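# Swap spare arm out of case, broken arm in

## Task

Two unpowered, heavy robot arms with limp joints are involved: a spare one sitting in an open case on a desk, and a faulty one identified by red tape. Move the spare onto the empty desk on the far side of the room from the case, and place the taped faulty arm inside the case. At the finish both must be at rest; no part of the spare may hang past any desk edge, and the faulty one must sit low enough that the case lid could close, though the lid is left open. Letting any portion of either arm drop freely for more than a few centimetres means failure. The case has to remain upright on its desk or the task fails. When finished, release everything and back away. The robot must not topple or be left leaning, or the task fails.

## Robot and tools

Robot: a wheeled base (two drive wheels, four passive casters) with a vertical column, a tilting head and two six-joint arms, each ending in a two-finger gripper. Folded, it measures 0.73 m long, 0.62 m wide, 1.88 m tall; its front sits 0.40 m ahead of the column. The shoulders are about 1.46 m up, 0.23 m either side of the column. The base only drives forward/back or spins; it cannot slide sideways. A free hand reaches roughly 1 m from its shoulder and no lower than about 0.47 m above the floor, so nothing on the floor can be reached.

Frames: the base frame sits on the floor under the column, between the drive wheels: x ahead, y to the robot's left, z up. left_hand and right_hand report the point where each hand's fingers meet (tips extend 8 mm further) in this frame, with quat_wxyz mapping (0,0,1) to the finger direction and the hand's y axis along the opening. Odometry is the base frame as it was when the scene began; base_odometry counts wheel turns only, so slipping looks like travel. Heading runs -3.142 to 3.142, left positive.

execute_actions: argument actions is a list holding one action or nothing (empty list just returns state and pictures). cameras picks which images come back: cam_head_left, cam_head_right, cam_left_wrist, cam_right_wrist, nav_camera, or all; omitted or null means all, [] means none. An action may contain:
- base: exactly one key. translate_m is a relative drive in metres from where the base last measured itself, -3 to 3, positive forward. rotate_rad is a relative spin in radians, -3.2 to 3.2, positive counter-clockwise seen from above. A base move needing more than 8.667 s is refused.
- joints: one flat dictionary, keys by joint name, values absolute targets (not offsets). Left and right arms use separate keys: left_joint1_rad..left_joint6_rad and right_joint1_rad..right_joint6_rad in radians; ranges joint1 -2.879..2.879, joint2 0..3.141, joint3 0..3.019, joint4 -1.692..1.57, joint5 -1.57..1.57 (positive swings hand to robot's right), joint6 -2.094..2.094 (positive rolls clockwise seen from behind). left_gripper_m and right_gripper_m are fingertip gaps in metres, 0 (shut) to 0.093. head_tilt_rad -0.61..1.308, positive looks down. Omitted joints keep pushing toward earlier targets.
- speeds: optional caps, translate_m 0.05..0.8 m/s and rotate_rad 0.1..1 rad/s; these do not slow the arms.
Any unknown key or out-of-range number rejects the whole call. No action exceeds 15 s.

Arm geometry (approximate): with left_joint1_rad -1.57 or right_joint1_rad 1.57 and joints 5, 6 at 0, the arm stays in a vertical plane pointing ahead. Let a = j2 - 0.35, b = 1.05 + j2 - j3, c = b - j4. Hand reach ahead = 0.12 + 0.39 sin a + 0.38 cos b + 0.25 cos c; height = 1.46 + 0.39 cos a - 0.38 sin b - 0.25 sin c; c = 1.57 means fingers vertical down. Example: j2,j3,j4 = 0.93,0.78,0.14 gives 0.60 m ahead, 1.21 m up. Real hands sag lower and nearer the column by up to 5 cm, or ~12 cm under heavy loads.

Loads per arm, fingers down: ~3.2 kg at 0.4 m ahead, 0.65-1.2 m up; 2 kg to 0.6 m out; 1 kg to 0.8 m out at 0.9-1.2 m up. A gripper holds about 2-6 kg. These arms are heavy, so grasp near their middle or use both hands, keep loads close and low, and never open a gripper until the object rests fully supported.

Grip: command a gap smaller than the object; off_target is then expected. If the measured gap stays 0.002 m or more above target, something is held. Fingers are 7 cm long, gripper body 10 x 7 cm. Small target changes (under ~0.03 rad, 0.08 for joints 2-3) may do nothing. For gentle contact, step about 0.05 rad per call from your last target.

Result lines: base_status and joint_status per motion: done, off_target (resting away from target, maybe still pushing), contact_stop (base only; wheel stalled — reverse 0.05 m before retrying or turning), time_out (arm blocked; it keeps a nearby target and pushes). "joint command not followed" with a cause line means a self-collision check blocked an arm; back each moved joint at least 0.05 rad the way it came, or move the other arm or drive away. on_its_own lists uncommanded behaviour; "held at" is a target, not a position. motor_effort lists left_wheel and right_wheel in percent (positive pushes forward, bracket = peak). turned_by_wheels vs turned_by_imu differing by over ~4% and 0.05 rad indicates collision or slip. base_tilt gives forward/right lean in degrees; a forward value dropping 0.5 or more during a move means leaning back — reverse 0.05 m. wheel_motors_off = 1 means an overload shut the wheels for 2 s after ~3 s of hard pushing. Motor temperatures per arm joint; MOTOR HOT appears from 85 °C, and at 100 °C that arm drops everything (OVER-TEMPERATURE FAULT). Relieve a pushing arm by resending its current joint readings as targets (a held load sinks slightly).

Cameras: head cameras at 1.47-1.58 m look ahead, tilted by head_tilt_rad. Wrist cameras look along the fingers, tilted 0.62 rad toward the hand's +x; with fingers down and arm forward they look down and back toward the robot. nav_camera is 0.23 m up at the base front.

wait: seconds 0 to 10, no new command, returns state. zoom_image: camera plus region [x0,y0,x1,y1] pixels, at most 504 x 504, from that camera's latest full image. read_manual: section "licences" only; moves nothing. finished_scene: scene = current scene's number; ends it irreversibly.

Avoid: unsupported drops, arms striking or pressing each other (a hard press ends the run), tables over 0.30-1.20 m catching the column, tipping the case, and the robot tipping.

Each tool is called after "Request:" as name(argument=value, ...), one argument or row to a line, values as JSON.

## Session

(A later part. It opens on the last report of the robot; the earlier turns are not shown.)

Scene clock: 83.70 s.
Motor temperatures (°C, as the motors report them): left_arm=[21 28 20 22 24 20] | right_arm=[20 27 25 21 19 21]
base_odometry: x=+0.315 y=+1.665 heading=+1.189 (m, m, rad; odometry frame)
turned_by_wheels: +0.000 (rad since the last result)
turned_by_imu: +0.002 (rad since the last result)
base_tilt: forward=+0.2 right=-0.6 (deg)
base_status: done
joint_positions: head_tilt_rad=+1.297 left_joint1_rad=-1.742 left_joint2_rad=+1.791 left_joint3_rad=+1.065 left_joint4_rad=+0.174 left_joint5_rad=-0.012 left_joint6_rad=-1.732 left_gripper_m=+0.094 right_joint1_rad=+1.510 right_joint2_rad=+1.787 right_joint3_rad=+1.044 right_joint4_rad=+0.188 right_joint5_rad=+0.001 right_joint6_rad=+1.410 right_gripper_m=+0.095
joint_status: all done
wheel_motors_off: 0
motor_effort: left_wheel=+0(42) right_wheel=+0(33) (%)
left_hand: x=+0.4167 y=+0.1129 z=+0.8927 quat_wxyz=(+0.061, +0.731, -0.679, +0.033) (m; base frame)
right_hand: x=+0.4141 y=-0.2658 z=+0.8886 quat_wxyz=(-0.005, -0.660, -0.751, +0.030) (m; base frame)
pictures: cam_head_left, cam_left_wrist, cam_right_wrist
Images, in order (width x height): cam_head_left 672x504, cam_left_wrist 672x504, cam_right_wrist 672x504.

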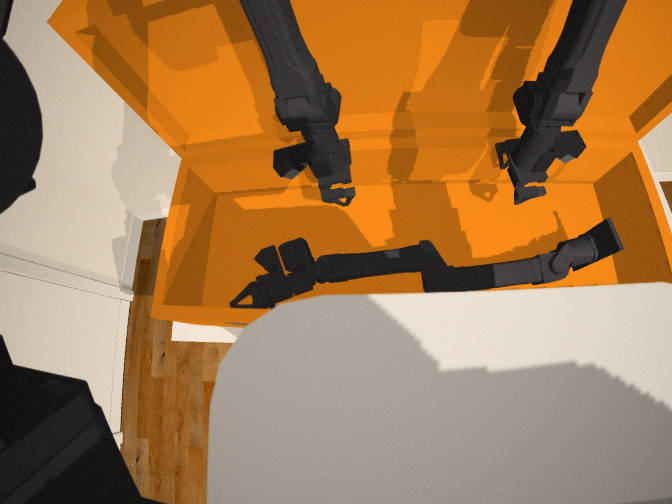

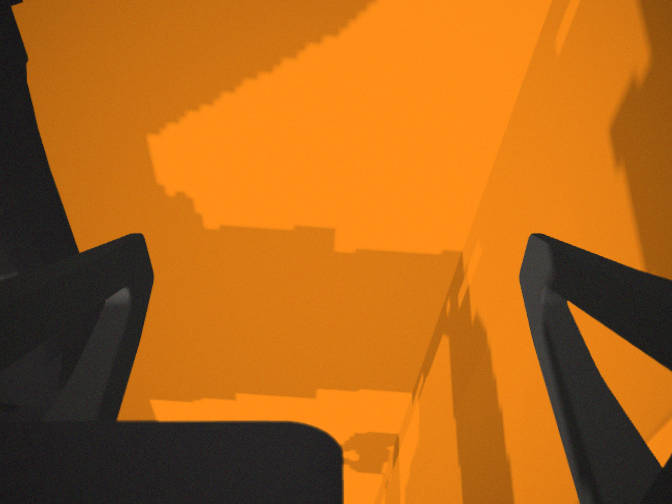

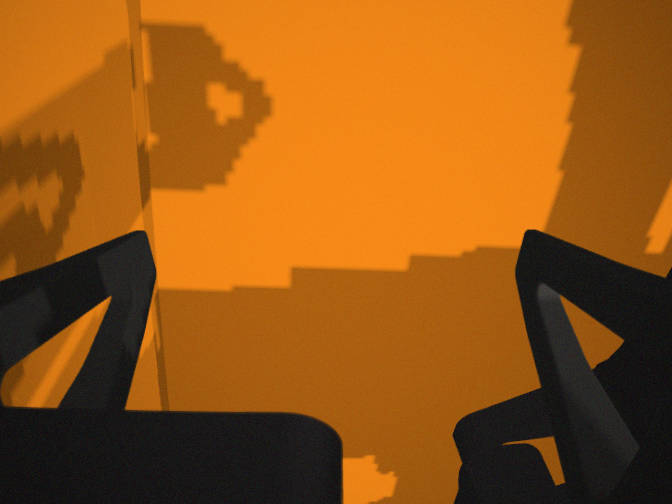

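Request:
execute_actions(
  actions=[
    {"base":{"translate_m":-0.14},"speeds":{"translate_m":0.1},"joints":{"right_joint2_rad":1.82,"right_joint3_rad":1.03,"right_joint4_rad":0.22,"head_tilt_rad":1.2}},
  ],
  cameras=["cam_head_left","cam_left_wrist","cam_right_wrist"],
)

Scene clock: 92.73 s.
Motor temperatures (°C, as the motors report them): left_arm=[21 28 20 22 24 20] | right_arm=[20 27 25 21 19 21]
base_odometry: x=+0.263 y=+1.535 heading=+1.189 (m, m, rad; odometry frame)
turned_by_wheels: +0.000 (rad since the last result)
turned_by_imu: +0.002 (rad since the last result)
base_tilt: forward=+0.1 right=-0.6 (deg)
base_status: done
joint_positions: head_tilt_rad=+1.211 left_joint1_rad=-1.742 left_joint2_rad=+1.793 left_joint3_rad=+1.062 left_joint4_rad=+0.174 left_joint5_rad=-0.012 left_joint6_rad=-1.732 left_gripper_m=+0.094 right_joint1_rad=+1.510 right_joint2_rad=+1.805 right_joint3_rad=+1.035 right_joint4_rad=+0.208 right_joint5_rad=+0.001 right_joint6_rad=+1.410 right_gripper_m=+0.095
joint_status: all done
wheel_motors_off: 0
motor_effort: left_wheel=+0(39) right_wheel=+0(32) (%)
left_hand: x=+0.4144 y=+0.1131 z=+0.8924 quat_wxyz=(+0.062, +0.731, -0.679, +0.032) (m; base frame)
right_hand: x=+0.4030 y=-0.2657 z=+0.8842 quat_wxyz=(-0.003, -0.660, -0.751, +0.033) (m; base frame)
pictures: cam_head_left, cam_left_wrist, cam_right_wrist
Images, in order (width x height): cam_head_left 672x504, cam_left_wrist 672x504, cam_right_wrist 672x504.

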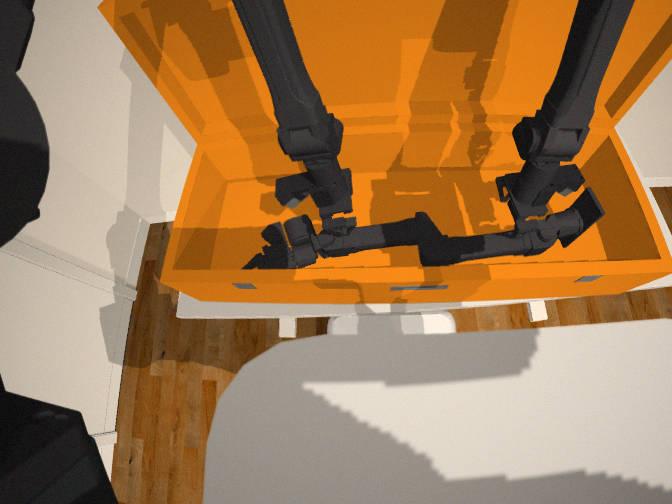

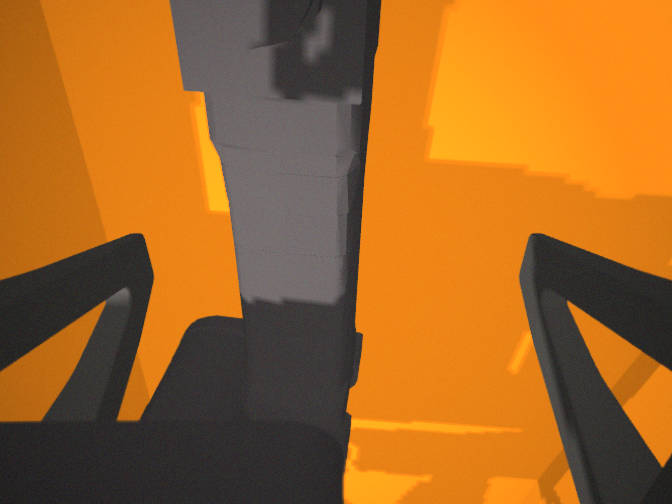

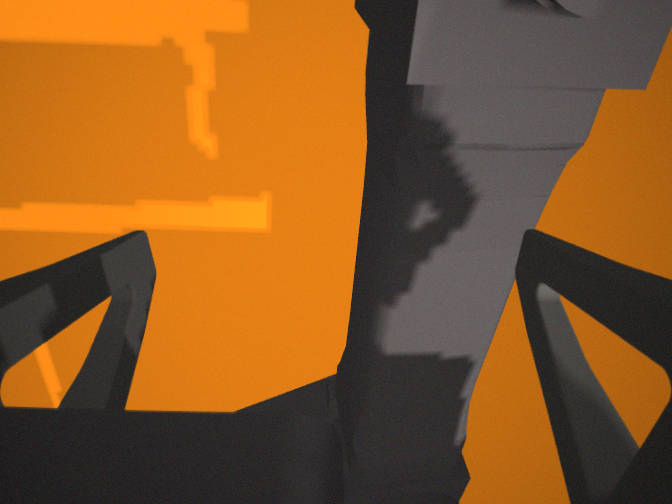

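Request:
execute_actions(
  actions=[
    {"base":{"translate_m":-0.03},"speeds":{"translate_m":0.1},"joints":{"left_joint2_rad":1.88,"left_joint3_rad":1.17,"right_joint2_rad":1.90,"right_joint3_rad":1.10,"right_joint4_rad":0.22,"right_joint1_rad":1.58}},
  ],
  cameras=["cam_left_wrist","cam_right_wrist"],
)

Scene clock: 99.43 s.
Motor temperatures (°C, as the motors report them): left_arm=[21 28 20 22 24 20] | right_arm=[20 26 25 21 19 21]
base_odometry: x=+0.252 y=+1.507 heading=+1.189 (m, m, rad; odometry frame)
turned_by_wheels: +0.000 (rad since the last result)
turned_by_imu: +0.002 (rad since the last result)
base_tilt: forward=+0.1 right=-0.6 (deg)
base_status: done
joint_positions: head_tilt_rad=+1.210 left_joint1_rad=-1.742 left_joint2_rad=+1.878 left_joint3_rad=+1.169 left_joint4_rad=+0.174 left_joint5_rad=-0.012 left_joint6_rad=-1.732 left_gripper_m=+0.094 right_joint1_rad=+1.588 right_joint2_rad=+1.897 right_joint3_rad=+1.100 right_joint4_rad=+0.210 right_joint5_rad=+0.001 right_joint6_rad=+1.410 right_gripper_m=+0.095
joint_status: all done
wheel_motors_off: 0
motor_effort: left_wheel=+0(39) right_wheel=+0(32) (%)
left_hand: x=+0.4303 y=+0.1066 z=+0.8587 quat_wxyz=(+0.055, +0.731, -0.679, +0.040) (m; base frame)
right_hand: x=+0.3894 y=-0.2137 z=+0.8507 quat_wxyz=(+0.029, -0.644, -0.764, +0.015) (m; base frame)
pictures: cam_left_wrist, cam_right_wrist
Images, in order (width x height): cam_left_wrist 672x504, cam_right_wrist 672x504.

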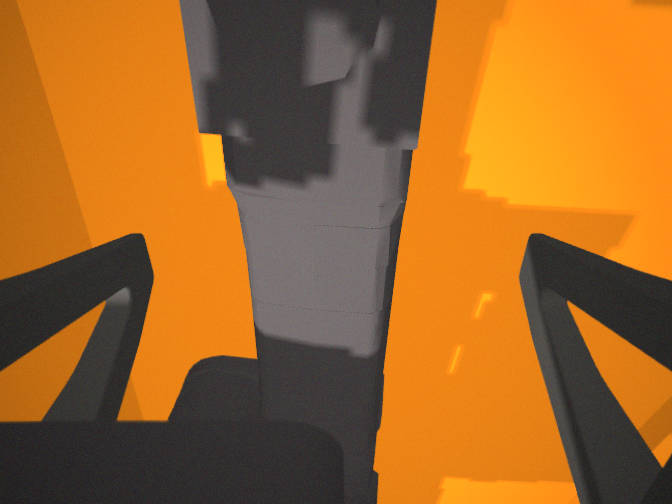

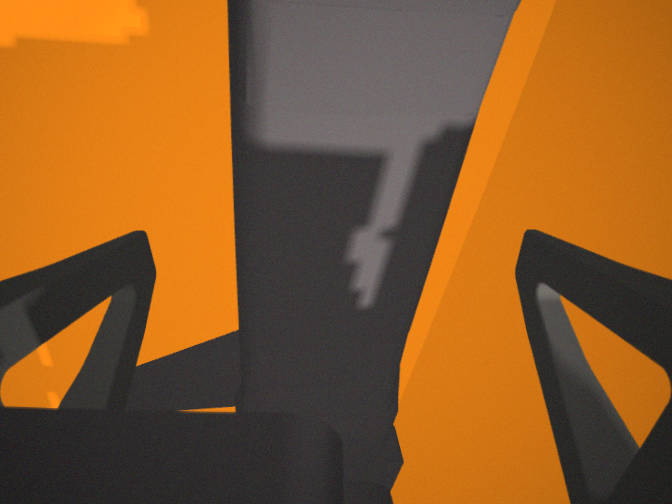

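Request:
execute_actions(
  actions=[
    {"joints":{"left_joint2_rad":2.0,"left_joint3_rad":1.30,"right_joint6_rad":1.52,"right_joint2_rad":2.01,"right_joint3_rad":1.23,"right_joint4_rad":0.22,"right_joint1_rad":1.56}},
  ],
  cameras=["cam_head_left","cam_left_wrist","cam_right_wrist"],
)

Scene clock: 104.03 s.
Motor temperatures (°C, as the motors report them): left_arm=[21 28 20 22 24 20] | right_arm=[20 26 25 21 19 21]
base_odometry: x=+0.252 y=+1.507 heading=+1.189 (m, m, rad; odometry frame)
turned_by_wheels: +0.000 (rad since the last result)
turned_by_imu: +0.002 (rad since the last result)
base_tilt: forward=+0.2 right=-0.6 (deg)
base_status: not commanded
joint_positions: head_tilt_rad=+1.210 left_joint1_rad=-1.747 left_joint2_rad=+1.999 left_joint3_rad=+1.299 left_joint4_rad=+0.170 left_joint5_rad=-0.008 left_joint6_rad=-1.733 left_gripper_m=+0.094 right_joint1_rad=+1.565 right_joint2_rad=+2.007 right_joint3_rad=+1.230 right_joint4_rad=+0.209 right_joint5_rad=+0.001 right_joint6_rad=+1.511 right_gripper_m=+0.095
joint_status: all done
wheel_motors_off: 0
motor_effort: left_wheel=+0(2) right_wheel=+1(2) (%)
left_hand: x=+0.4326 y=+0.0956 z=+0.8125 quat_wxyz=(+0.057, +0.731, -0.679, +0.044) (m; base frame)
right_hand: x=+0.3999 y=-0.2297 z=+0.8062 quat_wxyz=(+0.014, -0.686, -0.727, +0.018) (m; base frame)
pictures: cam_head_left, cam_left_wrist, cam_right_wrist
Images, in order (width x height): cam_head_left 672x504, cam_left_wrist 672x504, cam_right_wrist 672x504.

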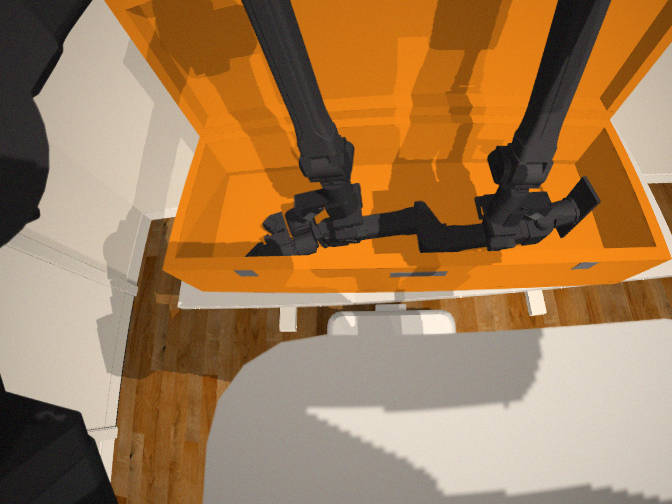

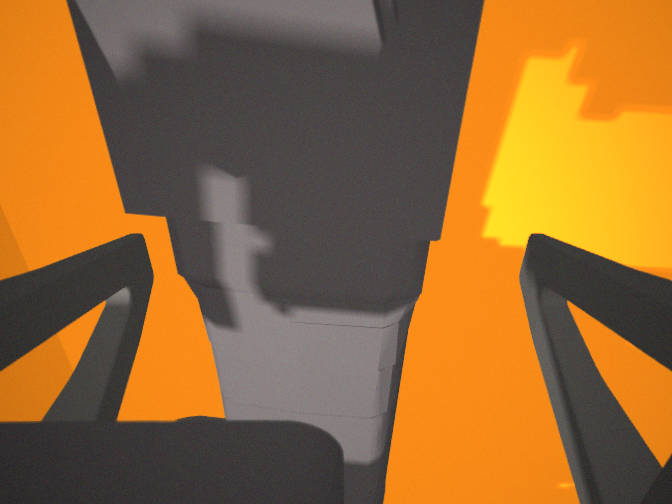

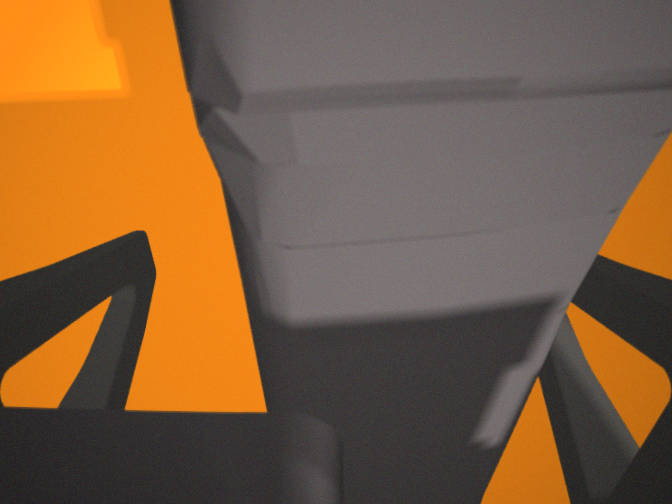

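Request:
execute_actions(
  actions=[
    {"joints":{"left_joint1_rad":-1.78,"left_joint2_rad":2.1,"left_joint3_rad":1.39,"right_joint2_rad":2.05,"right_joint3_rad":1.24,"right_joint1_rad":1.61}},
  ],
  cameras=["cam_left_wrist","cam_right_wrist"],
)

Request:
execute_actions(
  actions=[
    {"joints":{"left_gripper_m":0,"right_gripper_m":0}},
  ],
  cameras=["cam_head_left","cam_left_wrist","cam_right_wrist"],
)

Scene clock: 109.60 s.
Motor temperatures (°C, as the motors report them): left_arm=[21 28 19 22 24 20] | right_arm=[20 26 25 21 19 21]
base_odometry: x=+0.252 y=+1.507 heading=+1.189 (m, m, rad; odometry frame)
turned_by_wheels: +0.000 (rad since the last result)
turned_by_imu: +0.002 (rad since the last result)
base_tilt: forward=+0.1 right=-0.5 (deg)
base_status: not commanded
joint_positions: head_tilt_rad=+1.210 left_joint1_rad=-1.771 left_joint2_rad=+2.100 left_joint3_rad=+1.391 left_joint4_rad=+0.173 left_joint5_rad=-0.010 left_joint6_rad=-1.732 left_gripper_m=+0.094 right_joint1_rad=+1.613 right_joint2_rad=+2.034 right_joint3_rad=+1.241 right_joint4_rad=+0.209 right_joint5_rad=+0.001 right_joint6_rad=+1.511 right_gripper_m=+0.095
joint_status: all done
wheel_motors_off: 0
motor_effort: left_wheel=+0(1) right_wheel=+1(1) (%)
left_hand: x=+0.4208 y=+0.0726 z=+0.7780 quat_wxyz=(+0.066, +0.726, -0.683, +0.048) (m; base frame)
right_hand: x=+0.3887 y=-0.1952 z=+0.7981 quat_wxyz=(+0.034, -0.677, -0.735, +0.008) (m; base frame)
pictures: cam_left_wrist, cam_right_wrist
Images, in order (width x height): cam_left_wrist 672x504, cam_right_wrist 672x504.

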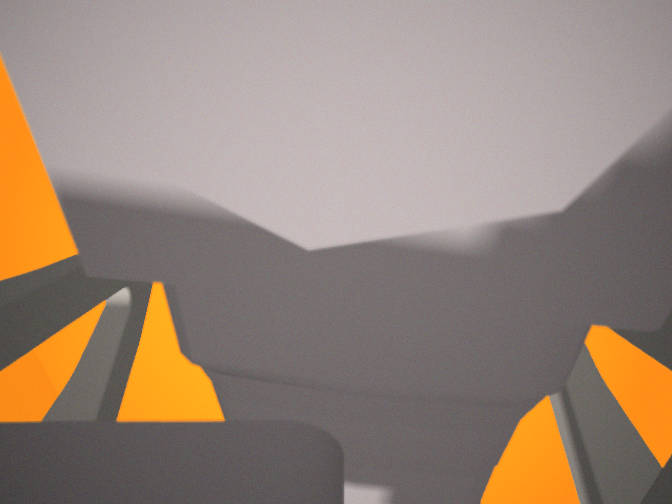

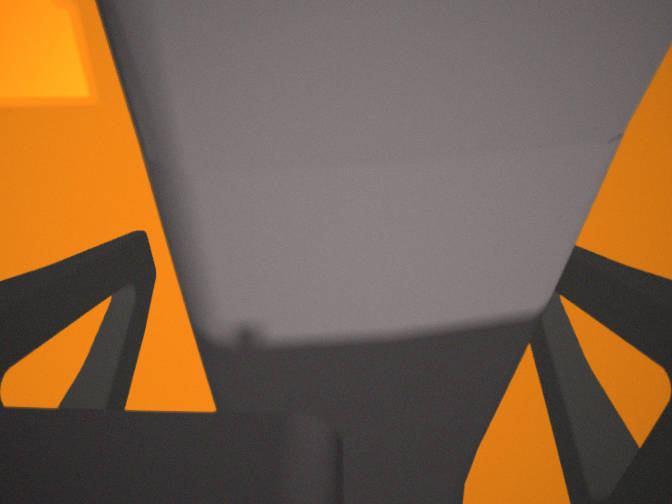

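Scene clock: 110.33 s.
Motor temperatures (°C, as the motors report them): left_arm=[21 28 19 22 24 20] | right_arm=[20 26 25 21 19 21]
base_odometry: x=+0.252 y=+1.507 heading=+1.189 (m, m, rad; odometry frame)
turned_by_wheels: +0.000 (rad since the last result)
turned_by_imu: +0.000 (rad since the last result)
base_tilt: forward=+0.2 right=-0.6 (deg)
base_status: not commanded
joint_positions: head_tilt_rad=+1.210 left_joint1_rad=-1.771 left_joint2_rad=+2.100 left_joint3_rad=+1.399 left_joint4_rad=+0.182 left_joint5_rad=-0.015 left_joint6_rad=-1.728 left_gripper_m=+0.054 right_joint1_rad=+1.613 right_joint2_rad=+2.035 right_joint3_rad=+1.237 right_joint4_rad=+0.210 right_joint5_rad=+0.002 right_joint6_rad=+1.519 right_gripper_m=+0.055
joint_status: left_gripper_m off_target (ended at +0.054, target +0.000); right_gripper_m off_target (ended at +0.055, target +0.000)
wheel_motors_off: 0
motor_effort: left_wheel=-1(3) right_wheel=+1(1) (%)
left_hand: x=+0.4285 y=+0.0725 z=+0.7775 quat_wxyz=(+0.058, +0.725, -0.684, +0.054) (m; base frame)
right_hand: x=+0.3867 y=-0.1953 z=+0.7984 quat_wxyz=(+0.035, -0.680, -0.732, +0.010) (m; base frame)
pictures: cam_head_left, cam_left_wrist, cam_right_wrist
Images, in order (width x height): cam_head_left 672x504, cam_left_wrist 672x504, cam_right_wrist 672x504.

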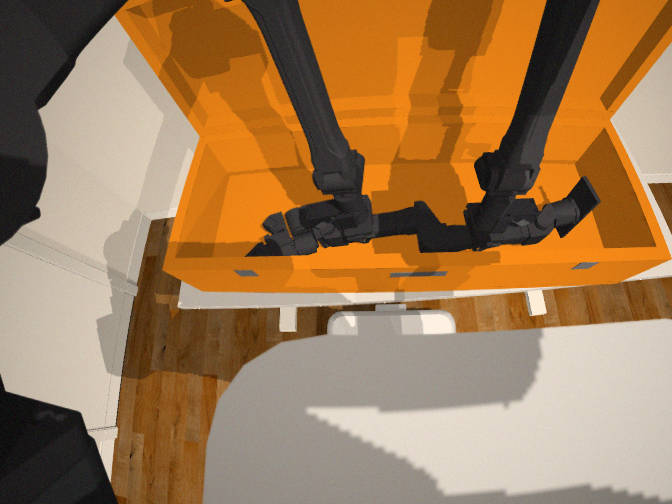

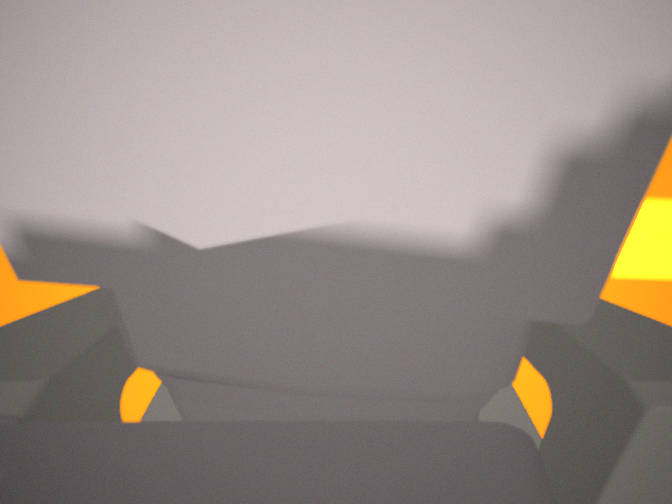

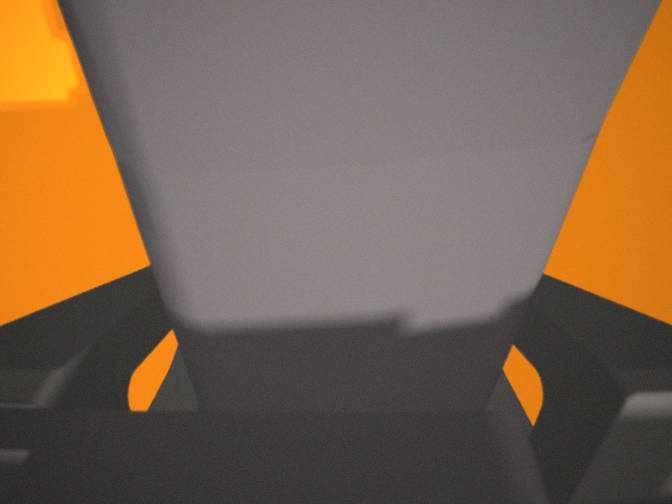

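Request:
execute_actions(
  actions=[
    {"joints":{"left_joint1_rad":-1.77,"left_joint2_rad":1.90,"left_joint3_rad":1.28,"right_joint2_rad":1.86,"right_joint3_rad":1.19,"right_joint4_rad":0.18}},
  ],
  cameras=[],
)

Request:
execute_actions(
  actions=[
    {"joints":{"left_joint2_rad":1.72,"left_joint3_rad":1.16,"left_joint4_rad":0.13,"right_joint2_rad":1.70,"right_joint3_rad":1.09,"right_joint4_rad":0.15}},
  ],
  cameras=["cam_head_left","cam_head_right"],
)

Scene clock: 117.10 s.
Motor temperatures (°C, as the motors report them): left_arm=[21 28 20 22 24 20] | right_arm=[20 27 25 21 19 21]
base_odometry: x=+0.252 y=+1.507 heading=+1.189 (m, m, rad; odometry frame)
turned_by_wheels: +0.000 (rad since the last result)
turned_by_imu: +0.002 (rad since the last result)
base_tilt: forward=+0.2 right=-0.4 (deg)
base_status: not commanded
joint_positions: head_tilt_rad=+1.210 left_joint1_rad=-1.762 left_joint2_rad=+1.990 left_joint3_rad=+1.306 left_joint4_rad=+0.186 left_joint5_rad=-0.026 left_joint6_rad=-1.735 left_gripper_m=+0.054 right_joint1_rad=+1.626 right_joint2_rad=+1.970 right_joint3_rad=+1.216 right_joint4_rad=+0.185 right_joint5_rad=-0.012 right_joint6_rad=+1.505 right_gripper_m=+0.055
joint_status: all done
wheel_motors_off: 0
motor_effort: left_wheel=-1(2) right_wheel=+1(1) (%)
left_hand: x=+0.4461 y=+0.0862 z=+0.8164 quat_wxyz=(+0.045, +0.730, -0.680, +0.056) (m; base frame)
right_hand: x=+0.4091 y=-0.1837 z=+0.8192 quat_wxyz=(+0.037, -0.672, -0.739, -0.006) (m; base frame)
pictures: none
No camera images: the call's "cameras" was empty. Leave "cameras" out to get every camera's image.

Scene clock: 118.23 s.
Motor temperatures (°C, as the motors report them): left_arm=[21 28 20 22 24 20] | right_arm=[20 27 25 21 19 21]
base_odometry: x=+0.252 y=+1.507 heading=+1.189 (m, m, rad; odometry frame)
turned_by_wheels: +0.000 (rad since the last result)
turned_by_imu: +0.000 (rad since the last result)
base_tilt: forward=+0.2 right=-0.6 (deg)
base_status: not commanded
joint_positions: head_tilt_rad=+1.210 left_joint1_rad=-1.763 left_joint2_rad=+1.824 left_joint3_rad=+1.193 left_joint4_rad=+0.143 left_joint5_rad=-0.031 left_joint6_rad=-1.738 left_gripper_m=+0.054 right_joint1_rad=+1.640 right_joint2_rad=+1.811 right_joint3_rad=+1.112 right_joint4_rad=+0.148 right_joint5_rad=-0.011 right_joint6_rad=+1.509 right_gripper_m=+0.054
joint_status: all done
wheel_motors_off: 0
motor_effort: left_wheel=-1(2) right_wheel=+1(2) (%)
left_hand: x=+0.4686 y=+0.0943 z=+0.8770 quat_wxyz=(+0.041, +0.731, -0.679, +0.058) (m; base frame)
right_hand: x=+0.4325 y=-0.1768 z=+0.8765 quat_wxyz=(+0.034, -0.671, -0.740, -0.016) (m; base frame)
pictures: cam_head_left, cam_head_right
Images, in order (width x height): cam_head_left 672x504, cam_head_right 672x504.

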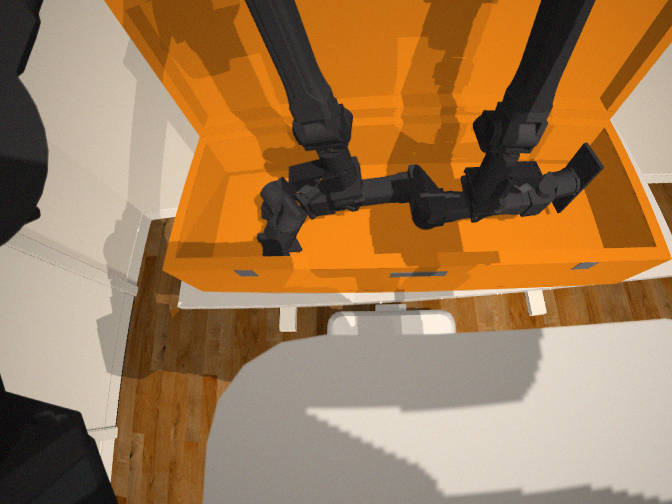

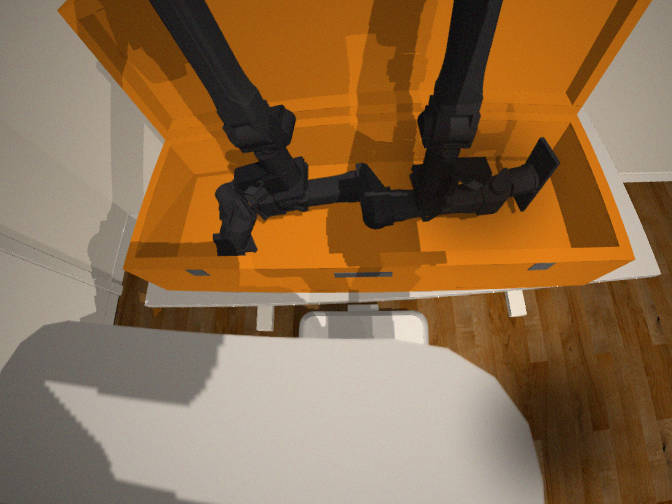

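Request:
execute_actions(
  actions=[
    {"joints":{"left_joint2_rad":1.52,"left_joint3_rad":1.04,"left_joint4_rad":0.05,"right_joint2_rad":1.50,"right_joint3_rad":0.97,"right_joint4_rad":0.07}},
  ],
  cameras=[],
)

Request:
execute_actions(
  actions=[
    {"joints":{"left_joint2_rad":1.28,"left_joint3_rad":0.91,"left_joint4_rad":-0.07,"right_joint2_rad":1.26,"right_joint3_rad":0.84,"right_joint4_rad":-0.05}},
  ],
  cameras=["cam_head_left"],
)

Request:
execute_actions(
  actions=[
    {"joints":{"left_joint2_rad":0.98,"left_joint3_rad":0.83,"left_joint4_rad":-0.28,"right_joint2_rad":0.96,"right_joint3_rad":0.77,"right_joint4_rad":-0.26}},
  ],
  cameras=[],
)

Request:
execute_actions(
  actions=[
    {"joints":{"left_joint2_rad":0.72,"left_joint3_rad":0.82,"left_joint4_rad":-0.52,"right_joint2_rad":0.70,"right_joint3_rad":0.76,"right_joint4_rad":-0.50}},
  ],
  cameras=["cam_head_left","cam_head_right"],
)

Scene clock: 126.63 s.
Motor temperatures (°C, as the motors report them): left_arm=[21 29 20 22 24 20] | right_arm=[20 28 25 21 19 21]
base_odometry: x=+0.252 y=+1.507 heading=+1.189 (m, m, rad; odometry frame)
turned_by_wheels: +0.000 (rad since the last result)
turned_by_imu: +0.002 (rad since the last result)
base_tilt: forward=+0.2 right=-0.6 (deg)
base_status: not commanded
joint_positions: head_tilt_rad=+1.210 left_joint1_rad=-1.773 left_joint2_rad=+1.639 left_joint3_rad=+1.069 left_joint4_rad=+0.070 left_joint5_rad=-0.025 left_joint6_rad=-1.748 left_gripper_m=+0.054 right_joint1_rad=+1.649 right_joint2_rad=+1.613 right_joint3_rad=+0.985 right_joint4_rad=+0.067 right_joint5_rad=-0.009 right_joint6_rad=+1.510 right_gripper_m=+0.054
joint_status: all done
wheel_motors_off: 0
motor_effort: left_wheel=-1(2) right_wheel=+1(4) (%)
left_hand: x=+0.4759 y=+0.0975 z=+0.9454 quat_wxyz=(+0.050, +0.732, -0.677, +0.058) (m; base frame)
right_hand: x=+0.4410 y=-0.1755 z=+0.9475 quat_wxyz=(+0.039, -0.670, -0.741, -0.015) (m; base frame)
pictures: none
No camera images: the call's "cameras" was empty. Leave "cameras" out to get every camera's image.

Scene clock: 128.03 s.
Motor temperatures (°C, as the motors report them): left_arm=[21 29 20 22 24 20] | right_arm=[20 28 25 21 19 21]
base_odometry: x=+0.252 y=+1.507 heading=+1.189 (m, m, rad; odometry frame)
turned_by_wheels: +0.000 (rad since the last result)
turned_by_imu: +0.001 (rad since the last result)
base_tilt: forward=+0.2 right=-0.6 (deg)
base_status: not commanded
joint_positions: head_tilt_rad=+1.210 left_joint1_rad=-1.789 left_joint2_rad=+1.402 left_joint3_rad=+0.924 left_joint4_rad=-0.045 left_joint5_rad=-0.028 left_joint6_rad=-1.770 left_gripper_m=+0.054 right_joint1_rad=+1.665 right_joint2_rad=+1.363 right_joint3_rad=+0.838 right_joint4_rad=-0.049 right_joint5_rad=-0.022 right_joint6_rad=+1.514 right_gripper_m=+0.054
joint_status: all done
wheel_motors_off: 0
motor_effort: left_wheel=-1(3) right_wheel=+0(4) (%)
left_hand: x=+0.4700 y=+0.1043 z=+1.0295 quat_wxyz=(+0.062, +0.736, -0.672, +0.052) (m; base frame)
right_hand: x=+0.4372 y=-0.1701 z=+1.0336 quat_wxyz=(+0.054, -0.668, -0.742, -0.020) (m; base frame)
pictures: cam_head_left
Images, in order (width x height): cam_head_left 672x504.

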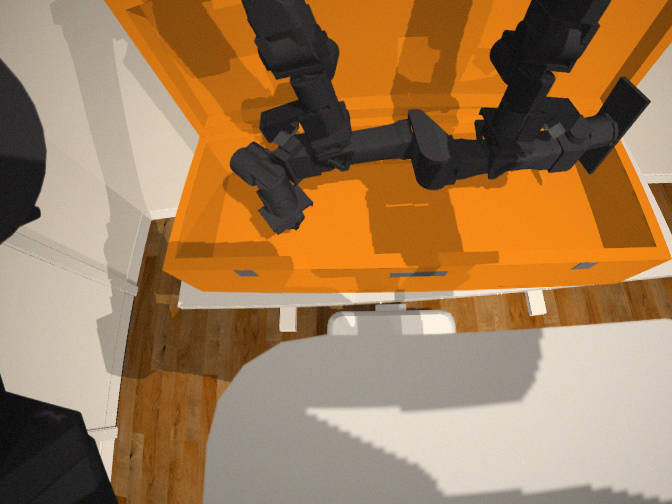

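Scene clock: 129.43 s.
Motor temperatures (°C, as the motors report them): left_arm=[21 29 20 22 24 20] | right_arm=[20 28 25 21 19 21]
base_odometry: x=+0.252 y=+1.507 heading=+1.189 (m, m, rad; odometry frame)
turned_by_wheels: +0.000 (rad since the last result)
turned_by_imu: +0.001 (rad since the last result)
base_tilt: forward=+0.3 right=-0.6 (deg)
base_status: not commanded
joint_positions: head_tilt_rad=+1.210 left_joint1_rad=-1.802 left_joint2_rad=+1.103 left_joint3_rad=+0.820 left_joint4_rad=-0.244 left_joint5_rad=-0.021 left_joint6_rad=-1.797 left_gripper_m=+0.054 right_joint1_rad=+1.695 right_joint2_rad=+1.043 right_joint3_rad=+0.744 right_joint4_rad=-0.257 right_joint5_rad=-0.045 right_joint6_rad=+1.511 right_gripper_m=+0.054
joint_status: all done
wheel_motors_off: 0
motor_effort: left_wheel=-1(3) right_wheel=+0(3) (%)
left_hand: x=+0.4723 y=+0.1155 z=+1.1300 quat_wxyz=(+0.070, +0.742, -0.664, +0.055) (m; base frame)
right_hand: x=+0.4460 y=-0.1603 z=+1.1374 quat_wxyz=(+0.064, -0.660, -0.747, -0.044) (m; base frame)
pictures: none
No camera images: the call's "cameras" was empty. Leave "cameras" out to get every camera's image.

Scene clock: 130.60 s.
Motor temperatures (°C, as the motors report them): left_arm=[21 29 20 22 24 20] | right_arm=[20 28 25 21 20 21]
base_odometry: x=+0.252 y=+1.507 heading=+1.189 (m, m, rad; odometry frame)
turned_by_wheels: +0.000 (rad since the last result)
turned_by_imu: +0.000 (rad since the last result)
base_tilt: forward=+0.1 right=-0.6 (deg)
base_status: not commanded
joint_positions: head_tilt_rad=+1.210 left_joint1_rad=-1.828 left_joint2_rad=+0.853 left_joint3_rad=+0.786 left_joint4_rad=-0.475 left_joint5_rad=-0.021 left_joint6_rad=-1.824 left_gripper_m=+0.054 right_joint1_rad=+1.727 right_joint2_rad=+0.779 right_joint3_rad=+0.719 right_joint4_rad=-0.491 right_joint5_rad=-0.059 right_joint6_rad=+1.516 right_gripper_m=+0.054
joint_status: all done
wheel_motors_off: 0
motor_effort: left_wheel=+0(4) right_wheel=+1(2) (%)
left_hand: x=+0.4681 y=+0.1222 z=+1.2151 quat_wxyz=(+0.084, +0.745, -0.659, +0.055) (m; base frame)
right_hand: x=+0.4461 y=-0.1548 z=+1.2237 quat_wxyz=(+0.077, -0.655, -0.749, -0.059) (m; base frame)
pictures: cam_head_left, cam_head_right
Images, in order (width x height): cam_head_left 672x504, cam_head_right 672x504.

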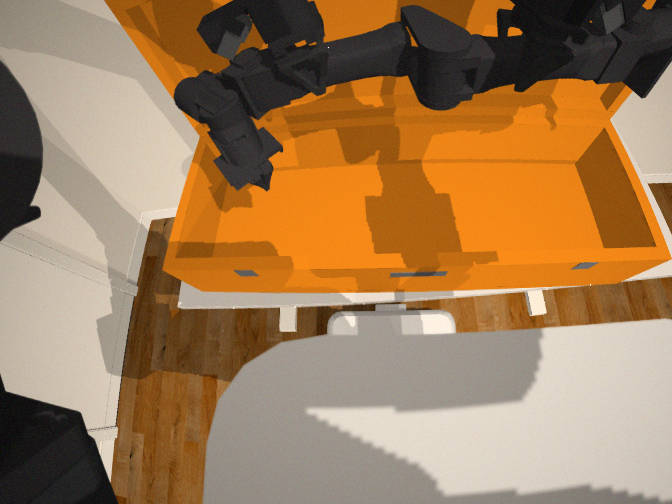

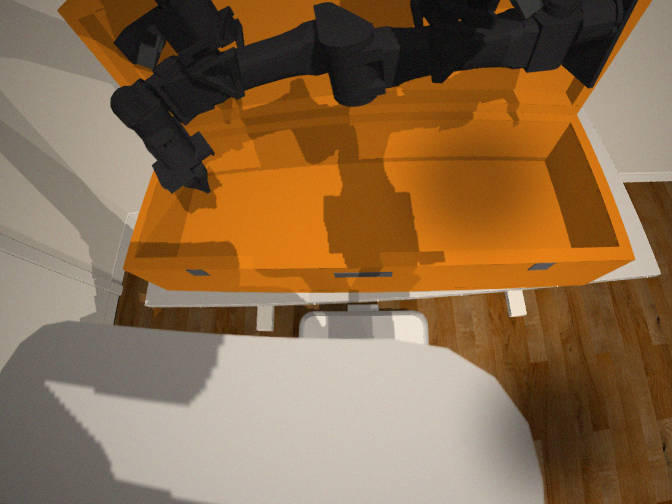

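Request:
execute_actions(
  actions=[
    {"base":{"translate_m":-0.4},"speeds":{"translate_m":0.1}},
  ],
  cameras=["cam_head_left"],
)

Scene clock: 139.57 s.
Motor temperatures (°C, as the motors report them): left_arm=[21 30 21 22 24 21] | right_arm=[20 28 26 21 23 21]
base_odometry: x=+0.103 y=+1.136 heading=+1.191 (m, m, rad; odometry frame)
turned_by_wheels: +0.002 (rad since the last result)
turned_by_imu: +0.005 (rad since the last result)
base_tilt: forward=+0.2 right=-0.5 (deg)
base_status: done
joint_positions: head_tilt_rad=+1.210 left_joint1_rad=-1.828 left_joint2_rad=+0.857 left_joint3_rad=+0.777 left_joint4_rad=-0.476 left_joint5_rad=-0.019 left_joint6_rad=-1.827 left_gripper_m=+0.054 right_joint1_rad=+1.727 right_joint2_rad=+0.782 right_joint3_rad=+0.710 right_joint4_rad=-0.493 right_joint5_rad=-0.060 right_joint6_rad=+1.518 right_gripper_m=+0.054
joint_status: not commanded
wheel_motors_off: 0
motor_effort: left_wheel=+1(43) right_wheel=-1(30) (%)
left_hand: x=+0.4615 y=+0.1221 z=+1.2124 quat_wxyz=(+0.089, +0.745, -0.659, +0.049) (m; base frame)
right_hand: x=+0.4396 y=-0.1549 z=+1.2214 quat_wxyz=(+0.082, -0.655, -0.749, -0.055) (m; base frame)
pictures: cam_head_left
Images, in order (width x height): cam_head_left 672x504.

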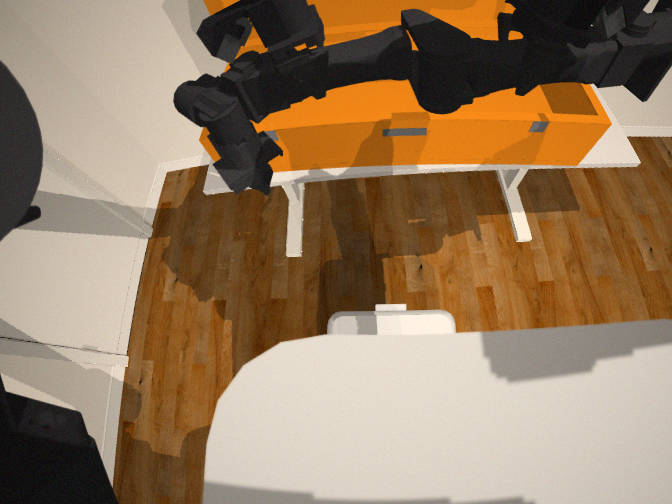

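Request:
execute_actions(
  actions=[
    {"base":{"translate_m":-0.5},"speeds":{"translate_m":0.2}},
  ],
  cameras=[],
)

Request:
execute_actions(
  actions=[
    {"base":{"rotate_rad":-2.69},"speeds":{"rotate_rad":0.35},"joints":{"head_tilt_rad":0.9}},
  ],
  cameras=["cam_head_left","nav_camera"],
)

Request:
execute_actions(
  actions=[
    {"base":{"translate_m":1.11},"speeds":{"translate_m":0.2}},
  ],
  cameras=["nav_camera"],
)

Request:
execute_actions(
  actions=[
    {"base":{"rotate_rad":-0.46},"speeds":{"rotate_rad":0.3}},
  ],
  cameras=["cam_head_left","nav_camera"],
)

Scene clock: 151.63 s.
Motor temperatures (°C, as the motors report them): left_arm=[21 30 21 22 23 22] | right_arm=[20 28 27 21 25 21]
base_odometry: x=-0.083 y=+0.672 heading=+1.192 (m, m, rad; odometry frame)
turned_by_wheels: +0.002 (rad since the last result)
turned_by_imu: +0.005 (rad since the last result)
base_tilt: forward=+0.1 right=-0.6 (deg)
base_status: done
joint_positions: head_tilt_rad=+1.210 left_joint1_rad=-1.828 left_joint2_rad=+0.859 left_joint3_rad=+0.776 left_joint4_rad=-0.476 left_joint5_rad=-0.019 left_joint6_rad=-1.827 left_gripper_m=+0.054 right_joint1_rad=+1.727 right_joint2_rad=+0.784 right_joint3_rad=+0.708 right_joint4_rad=-0.494 right_joint5_rad=-0.060 right_joint6_rad=+1.519 right_gripper_m=+0.054
joint_status: not commanded
wheel_motors_off: 0
motor_effort: left_wheel=+2(50) right_wheel=-1(47) (%)
left_hand: x=+0.4604 y=+0.1220 z=+1.2115 quat_wxyz=(+0.090, +0.745, -0.659, +0.048) (m; base frame)
right_hand: x=+0.4379 y=-0.1548 z=+1.2204 quat_wxyz=(+0.084, -0.656, -0.748, -0.053) (m; base frame)
pictures: none
No camera images: the call's "cameras" was empty. Leave "cameras" out to get every camera's image.

Scene clock: 160.23 s.
Motor temperatures (°C, as the motors report them): left_arm=[21 30 22 22 23 22] | right_arm=[21 28 27 21 27 21]
base_odometry: x=-0.083 y=+0.672 heading=-1.497 (m, m, rad; odometry frame)
turned_by_wheels: -2.689 (rad since the last result)
turned_by_imu: -2.669 (rad since the last result)
base_tilt: forward=+0.1 right=-0.5 (deg)
base_status: done
joint_positions: head_tilt_rad=+0.915 left_joint1_rad=-1.828 left_joint2_rad=+0.859 left_joint3_rad=+0.776 left_joint4_rad=-0.476 left_joint5_rad=-0.018 left_joint6_rad=-1.827 left_gripper_m=+0.054 right_joint1_rad=+1.727 right_joint2_rad=+0.784 right_joint3_rad=+0.708 right_joint4_rad=-0.494 right_joint5_rad=-0.060 right_joint6_rad=+1.519 right_gripper_m=+0.054
joint_status: all done
wheel_motors_off: 0
motor_effort: left_wheel=+5(53) right_wheel=-5(45) (%)
left_hand: x=+0.4604 y=+0.1220 z=+1.2115 quat_wxyz=(+0.090, +0.745, -0.659, +0.048) (m; base frame)
right_hand: x=+0.4379 y=-0.1548 z=+1.2204 quat_wxyz=(+0.084, -0.656, -0.748, -0.053) (m; base frame)
pictures: cam_head_left, nav_camera
Images, in order (width x height): cam_head_left 672x504, nav_camera 672x504.

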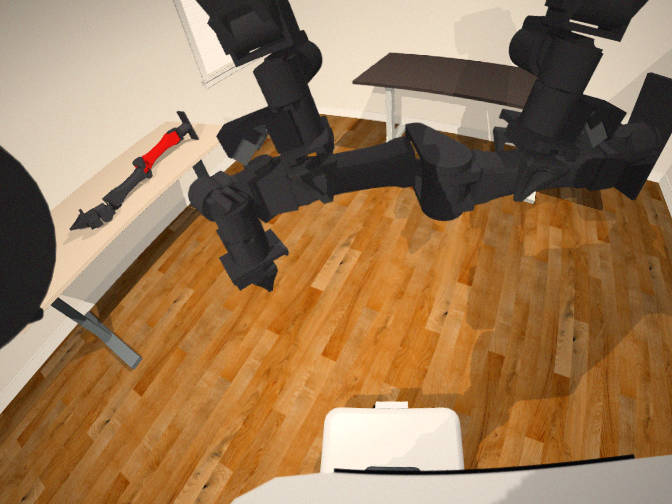

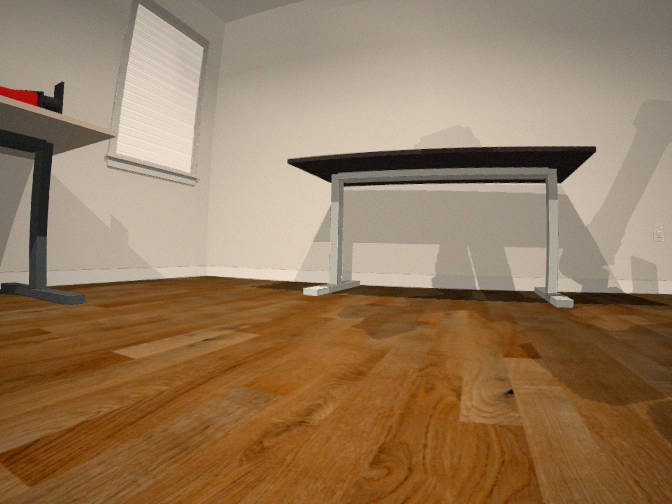

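Scene clock: 166.80 s.
Motor temperatures (°C, as the motors report them): left_arm=[21 31 22 22 23 22] | right_arm=[21 28 28 21 27 21]
base_odometry: x=-0.001 y=-0.435 heading=-1.497 (m, m, rad; odometry frame)
turned_by_wheels: -0.001 (rad since the last result)
turned_by_imu: +0.001 (rad since the last result)
base_tilt: forward=+0.1 right=-0.6 (deg)
base_status: done
joint_positions: head_tilt_rad=+0.914 left_joint1_rad=-1.828 left_joint2_rad=+0.860 left_joint3_rad=+0.780 left_joint4_rad=-0.477 left_joint5_rad=-0.019 left_joint6_rad=-1.825 left_gripper_m=+0.054 right_joint1_rad=+1.727 right_joint2_rad=+0.785 right_joint3_rad=+0.713 right_joint4_rad=-0.495 right_joint5_rad=-0.060 right_joint6_rad=+1.519 right_gripper_m=+0.054
joint_status: not commanded
wheel_motors_off: 0
motor_effort: left_wheel=+0(61) right_wheel=+2(44) (%)
left_hand: x=+0.4624 y=+0.1219 z=+1.2120 quat_wxyz=(+0.089, +0.745, -0.659, +0.049) (m; base frame)
right_hand: x=+0.4402 y=-0.1548 z=+1.2209 quat_wxyz=(+0.083, -0.656, -0.748, -0.054) (m; base frame)
pictures: nav_camera
Images, in order (width x height): nav_camera 672x504.

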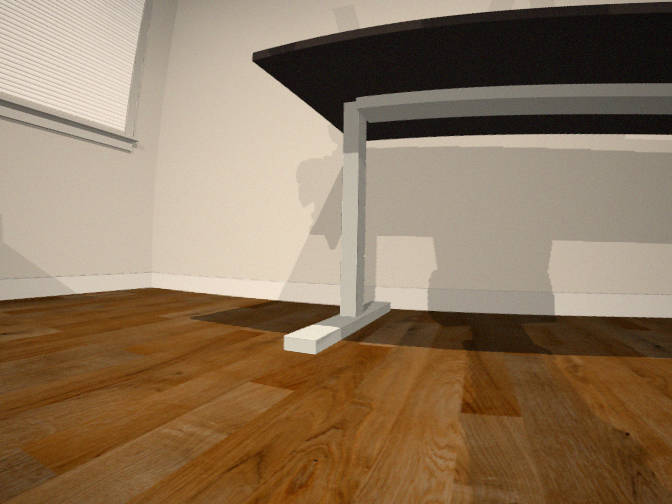

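Scene clock: 169.20 s.
Motor temperatures (°C, as the motors report them): left_arm=[21 31 22 22 23 22] | right_arm=[21 28 28 21 28 21]
base_odometry: x=-0.001 y=-0.435 heading=-1.956 (m, m, rad; odometry frame)
turned_by_wheels: -0.459 (rad since the last result)
turned_by_imu: -0.453 (rad since the last result)
base_tilt: forward=+0.2 right=-0.5 (deg)
base_status: done
joint_positions: head_tilt_rad=+0.914 left_joint1_rad=-1.828 left_joint2_rad=+0.860 left_joint3_rad=+0.780 left_joint4_rad=-0.477 left_joint5_rad=-0.019 left_joint6_rad=-1.826 left_gripper_m=+0.054 right_joint1_rad=+1.727 right_joint2_rad=+0.785 right_joint3_rad=+0.713 right_joint4_rad=-0.495 right_joint5_rad=-0.060 right_joint6_rad=+1.519 right_gripper_m=+0.054
joint_status: not commanded
wheel_motors_off: 0
motor_effort: left_wheel=+5(53) right_wheel=-5(46) (%)
left_hand: x=+0.4624 y=+0.1219 z=+1.2120 quat_wxyz=(+0.089, +0.745, -0.659, +0.049) (m; base frame)
right_hand: x=+0.4402 y=-0.1548 z=+1.2209 quat_wxyz=(+0.083, -0.656, -0.748, -0.054) (m; base frame)
pictures: cam_head_left, nav_camera
Images, in order (width x height): cam_head_left 672x504, nav_camera 672x504.

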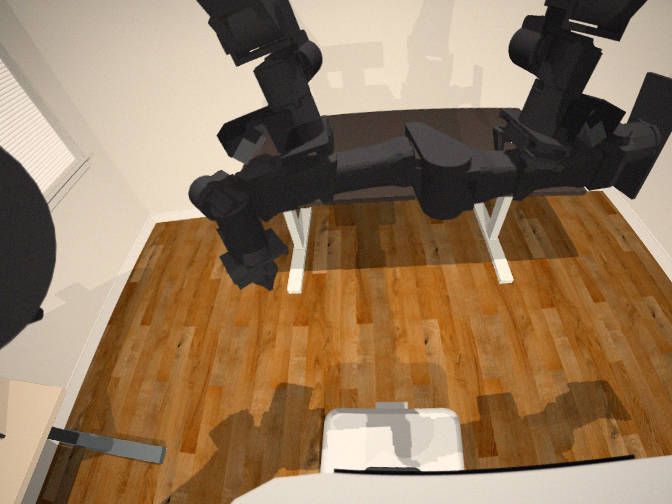

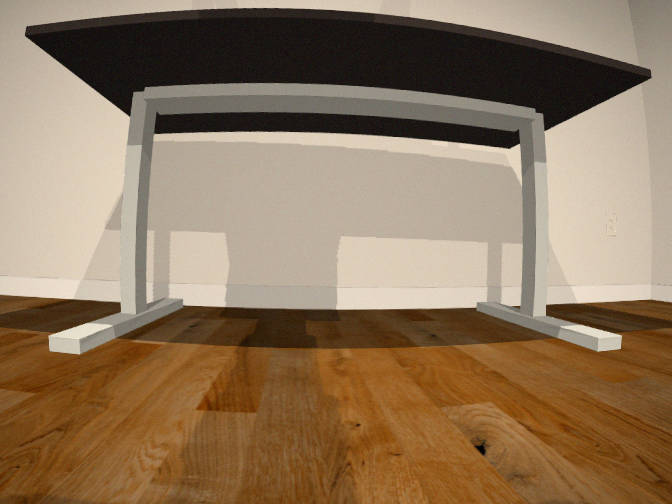

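Request:
execute_actions(
  actions=[
    {"base":{"translate_m":0.75},"speeds":{"translate_m":0.2},"joints":{"head_tilt_rad":1.2}},
  ],
  cameras=["cam_head_left","nav_camera"],
)

Scene clock: 178.80 s.
Motor temperatures (°C, as the motors report them): left_arm=[21 31 22 22 23 22] | right_arm=[21 28 28 21 29 21]
base_odometry: x=-0.283 y=-1.130 heading=-1.957 (m, m, rad; odometry frame)
turned_by_wheels: -0.001 (rad since the last result)
turned_by_imu: +0.002 (rad since the last result)
base_tilt: forward=+0.1 right=-0.7 (deg)
base_status: done
joint_positions: head_tilt_rad=+1.198 left_joint1_rad=-1.828 left_joint2_rad=+0.860 left_joint3_rad=+0.781 left_joint4_rad=-0.477 left_joint5_rad=-0.019 left_joint6_rad=-1.825 left_gripper_m=+0.054 right_joint1_rad=+1.727 right_joint2_rad=+0.785 right_joint3_rad=+0.713 right_joint4_rad=-0.495 right_joint5_rad=-0.060 right_joint6_rad=+1.519 right_gripper_m=+0.054
joint_status: all done
wheel_motors_off: 0
motor_effort: left_wheel=-1(61) right_wheel=+1(46) (%)
left_hand: x=+0.4627 y=+0.1218 z=+1.2120 quat_wxyz=(+0.089, +0.745, -0.659, +0.049) (m; base frame)
right_hand: x=+0.4405 y=-0.1548 z=+1.2210 quat_wxyz=(+0.083, -0.656, -0.748, -0.054) (m; base frame)
pictures: cam_head_left, nav_camera
Images, in order (width x height): cam_head_left 672x504, nav_camera 672x504.

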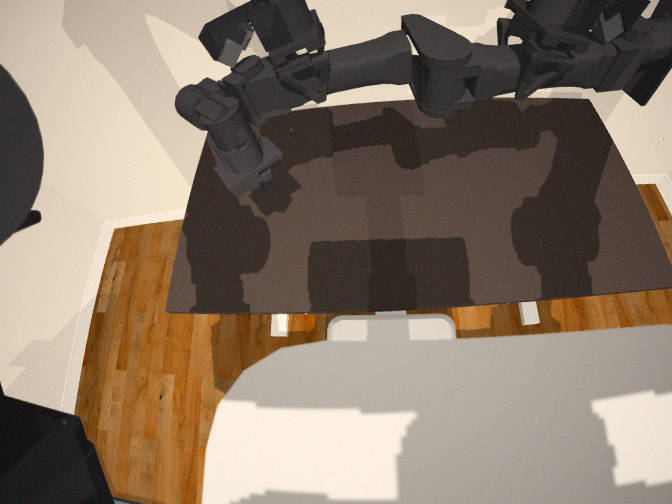

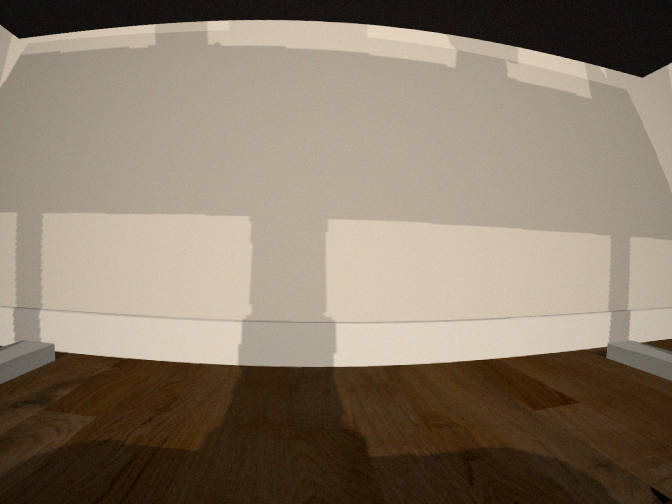

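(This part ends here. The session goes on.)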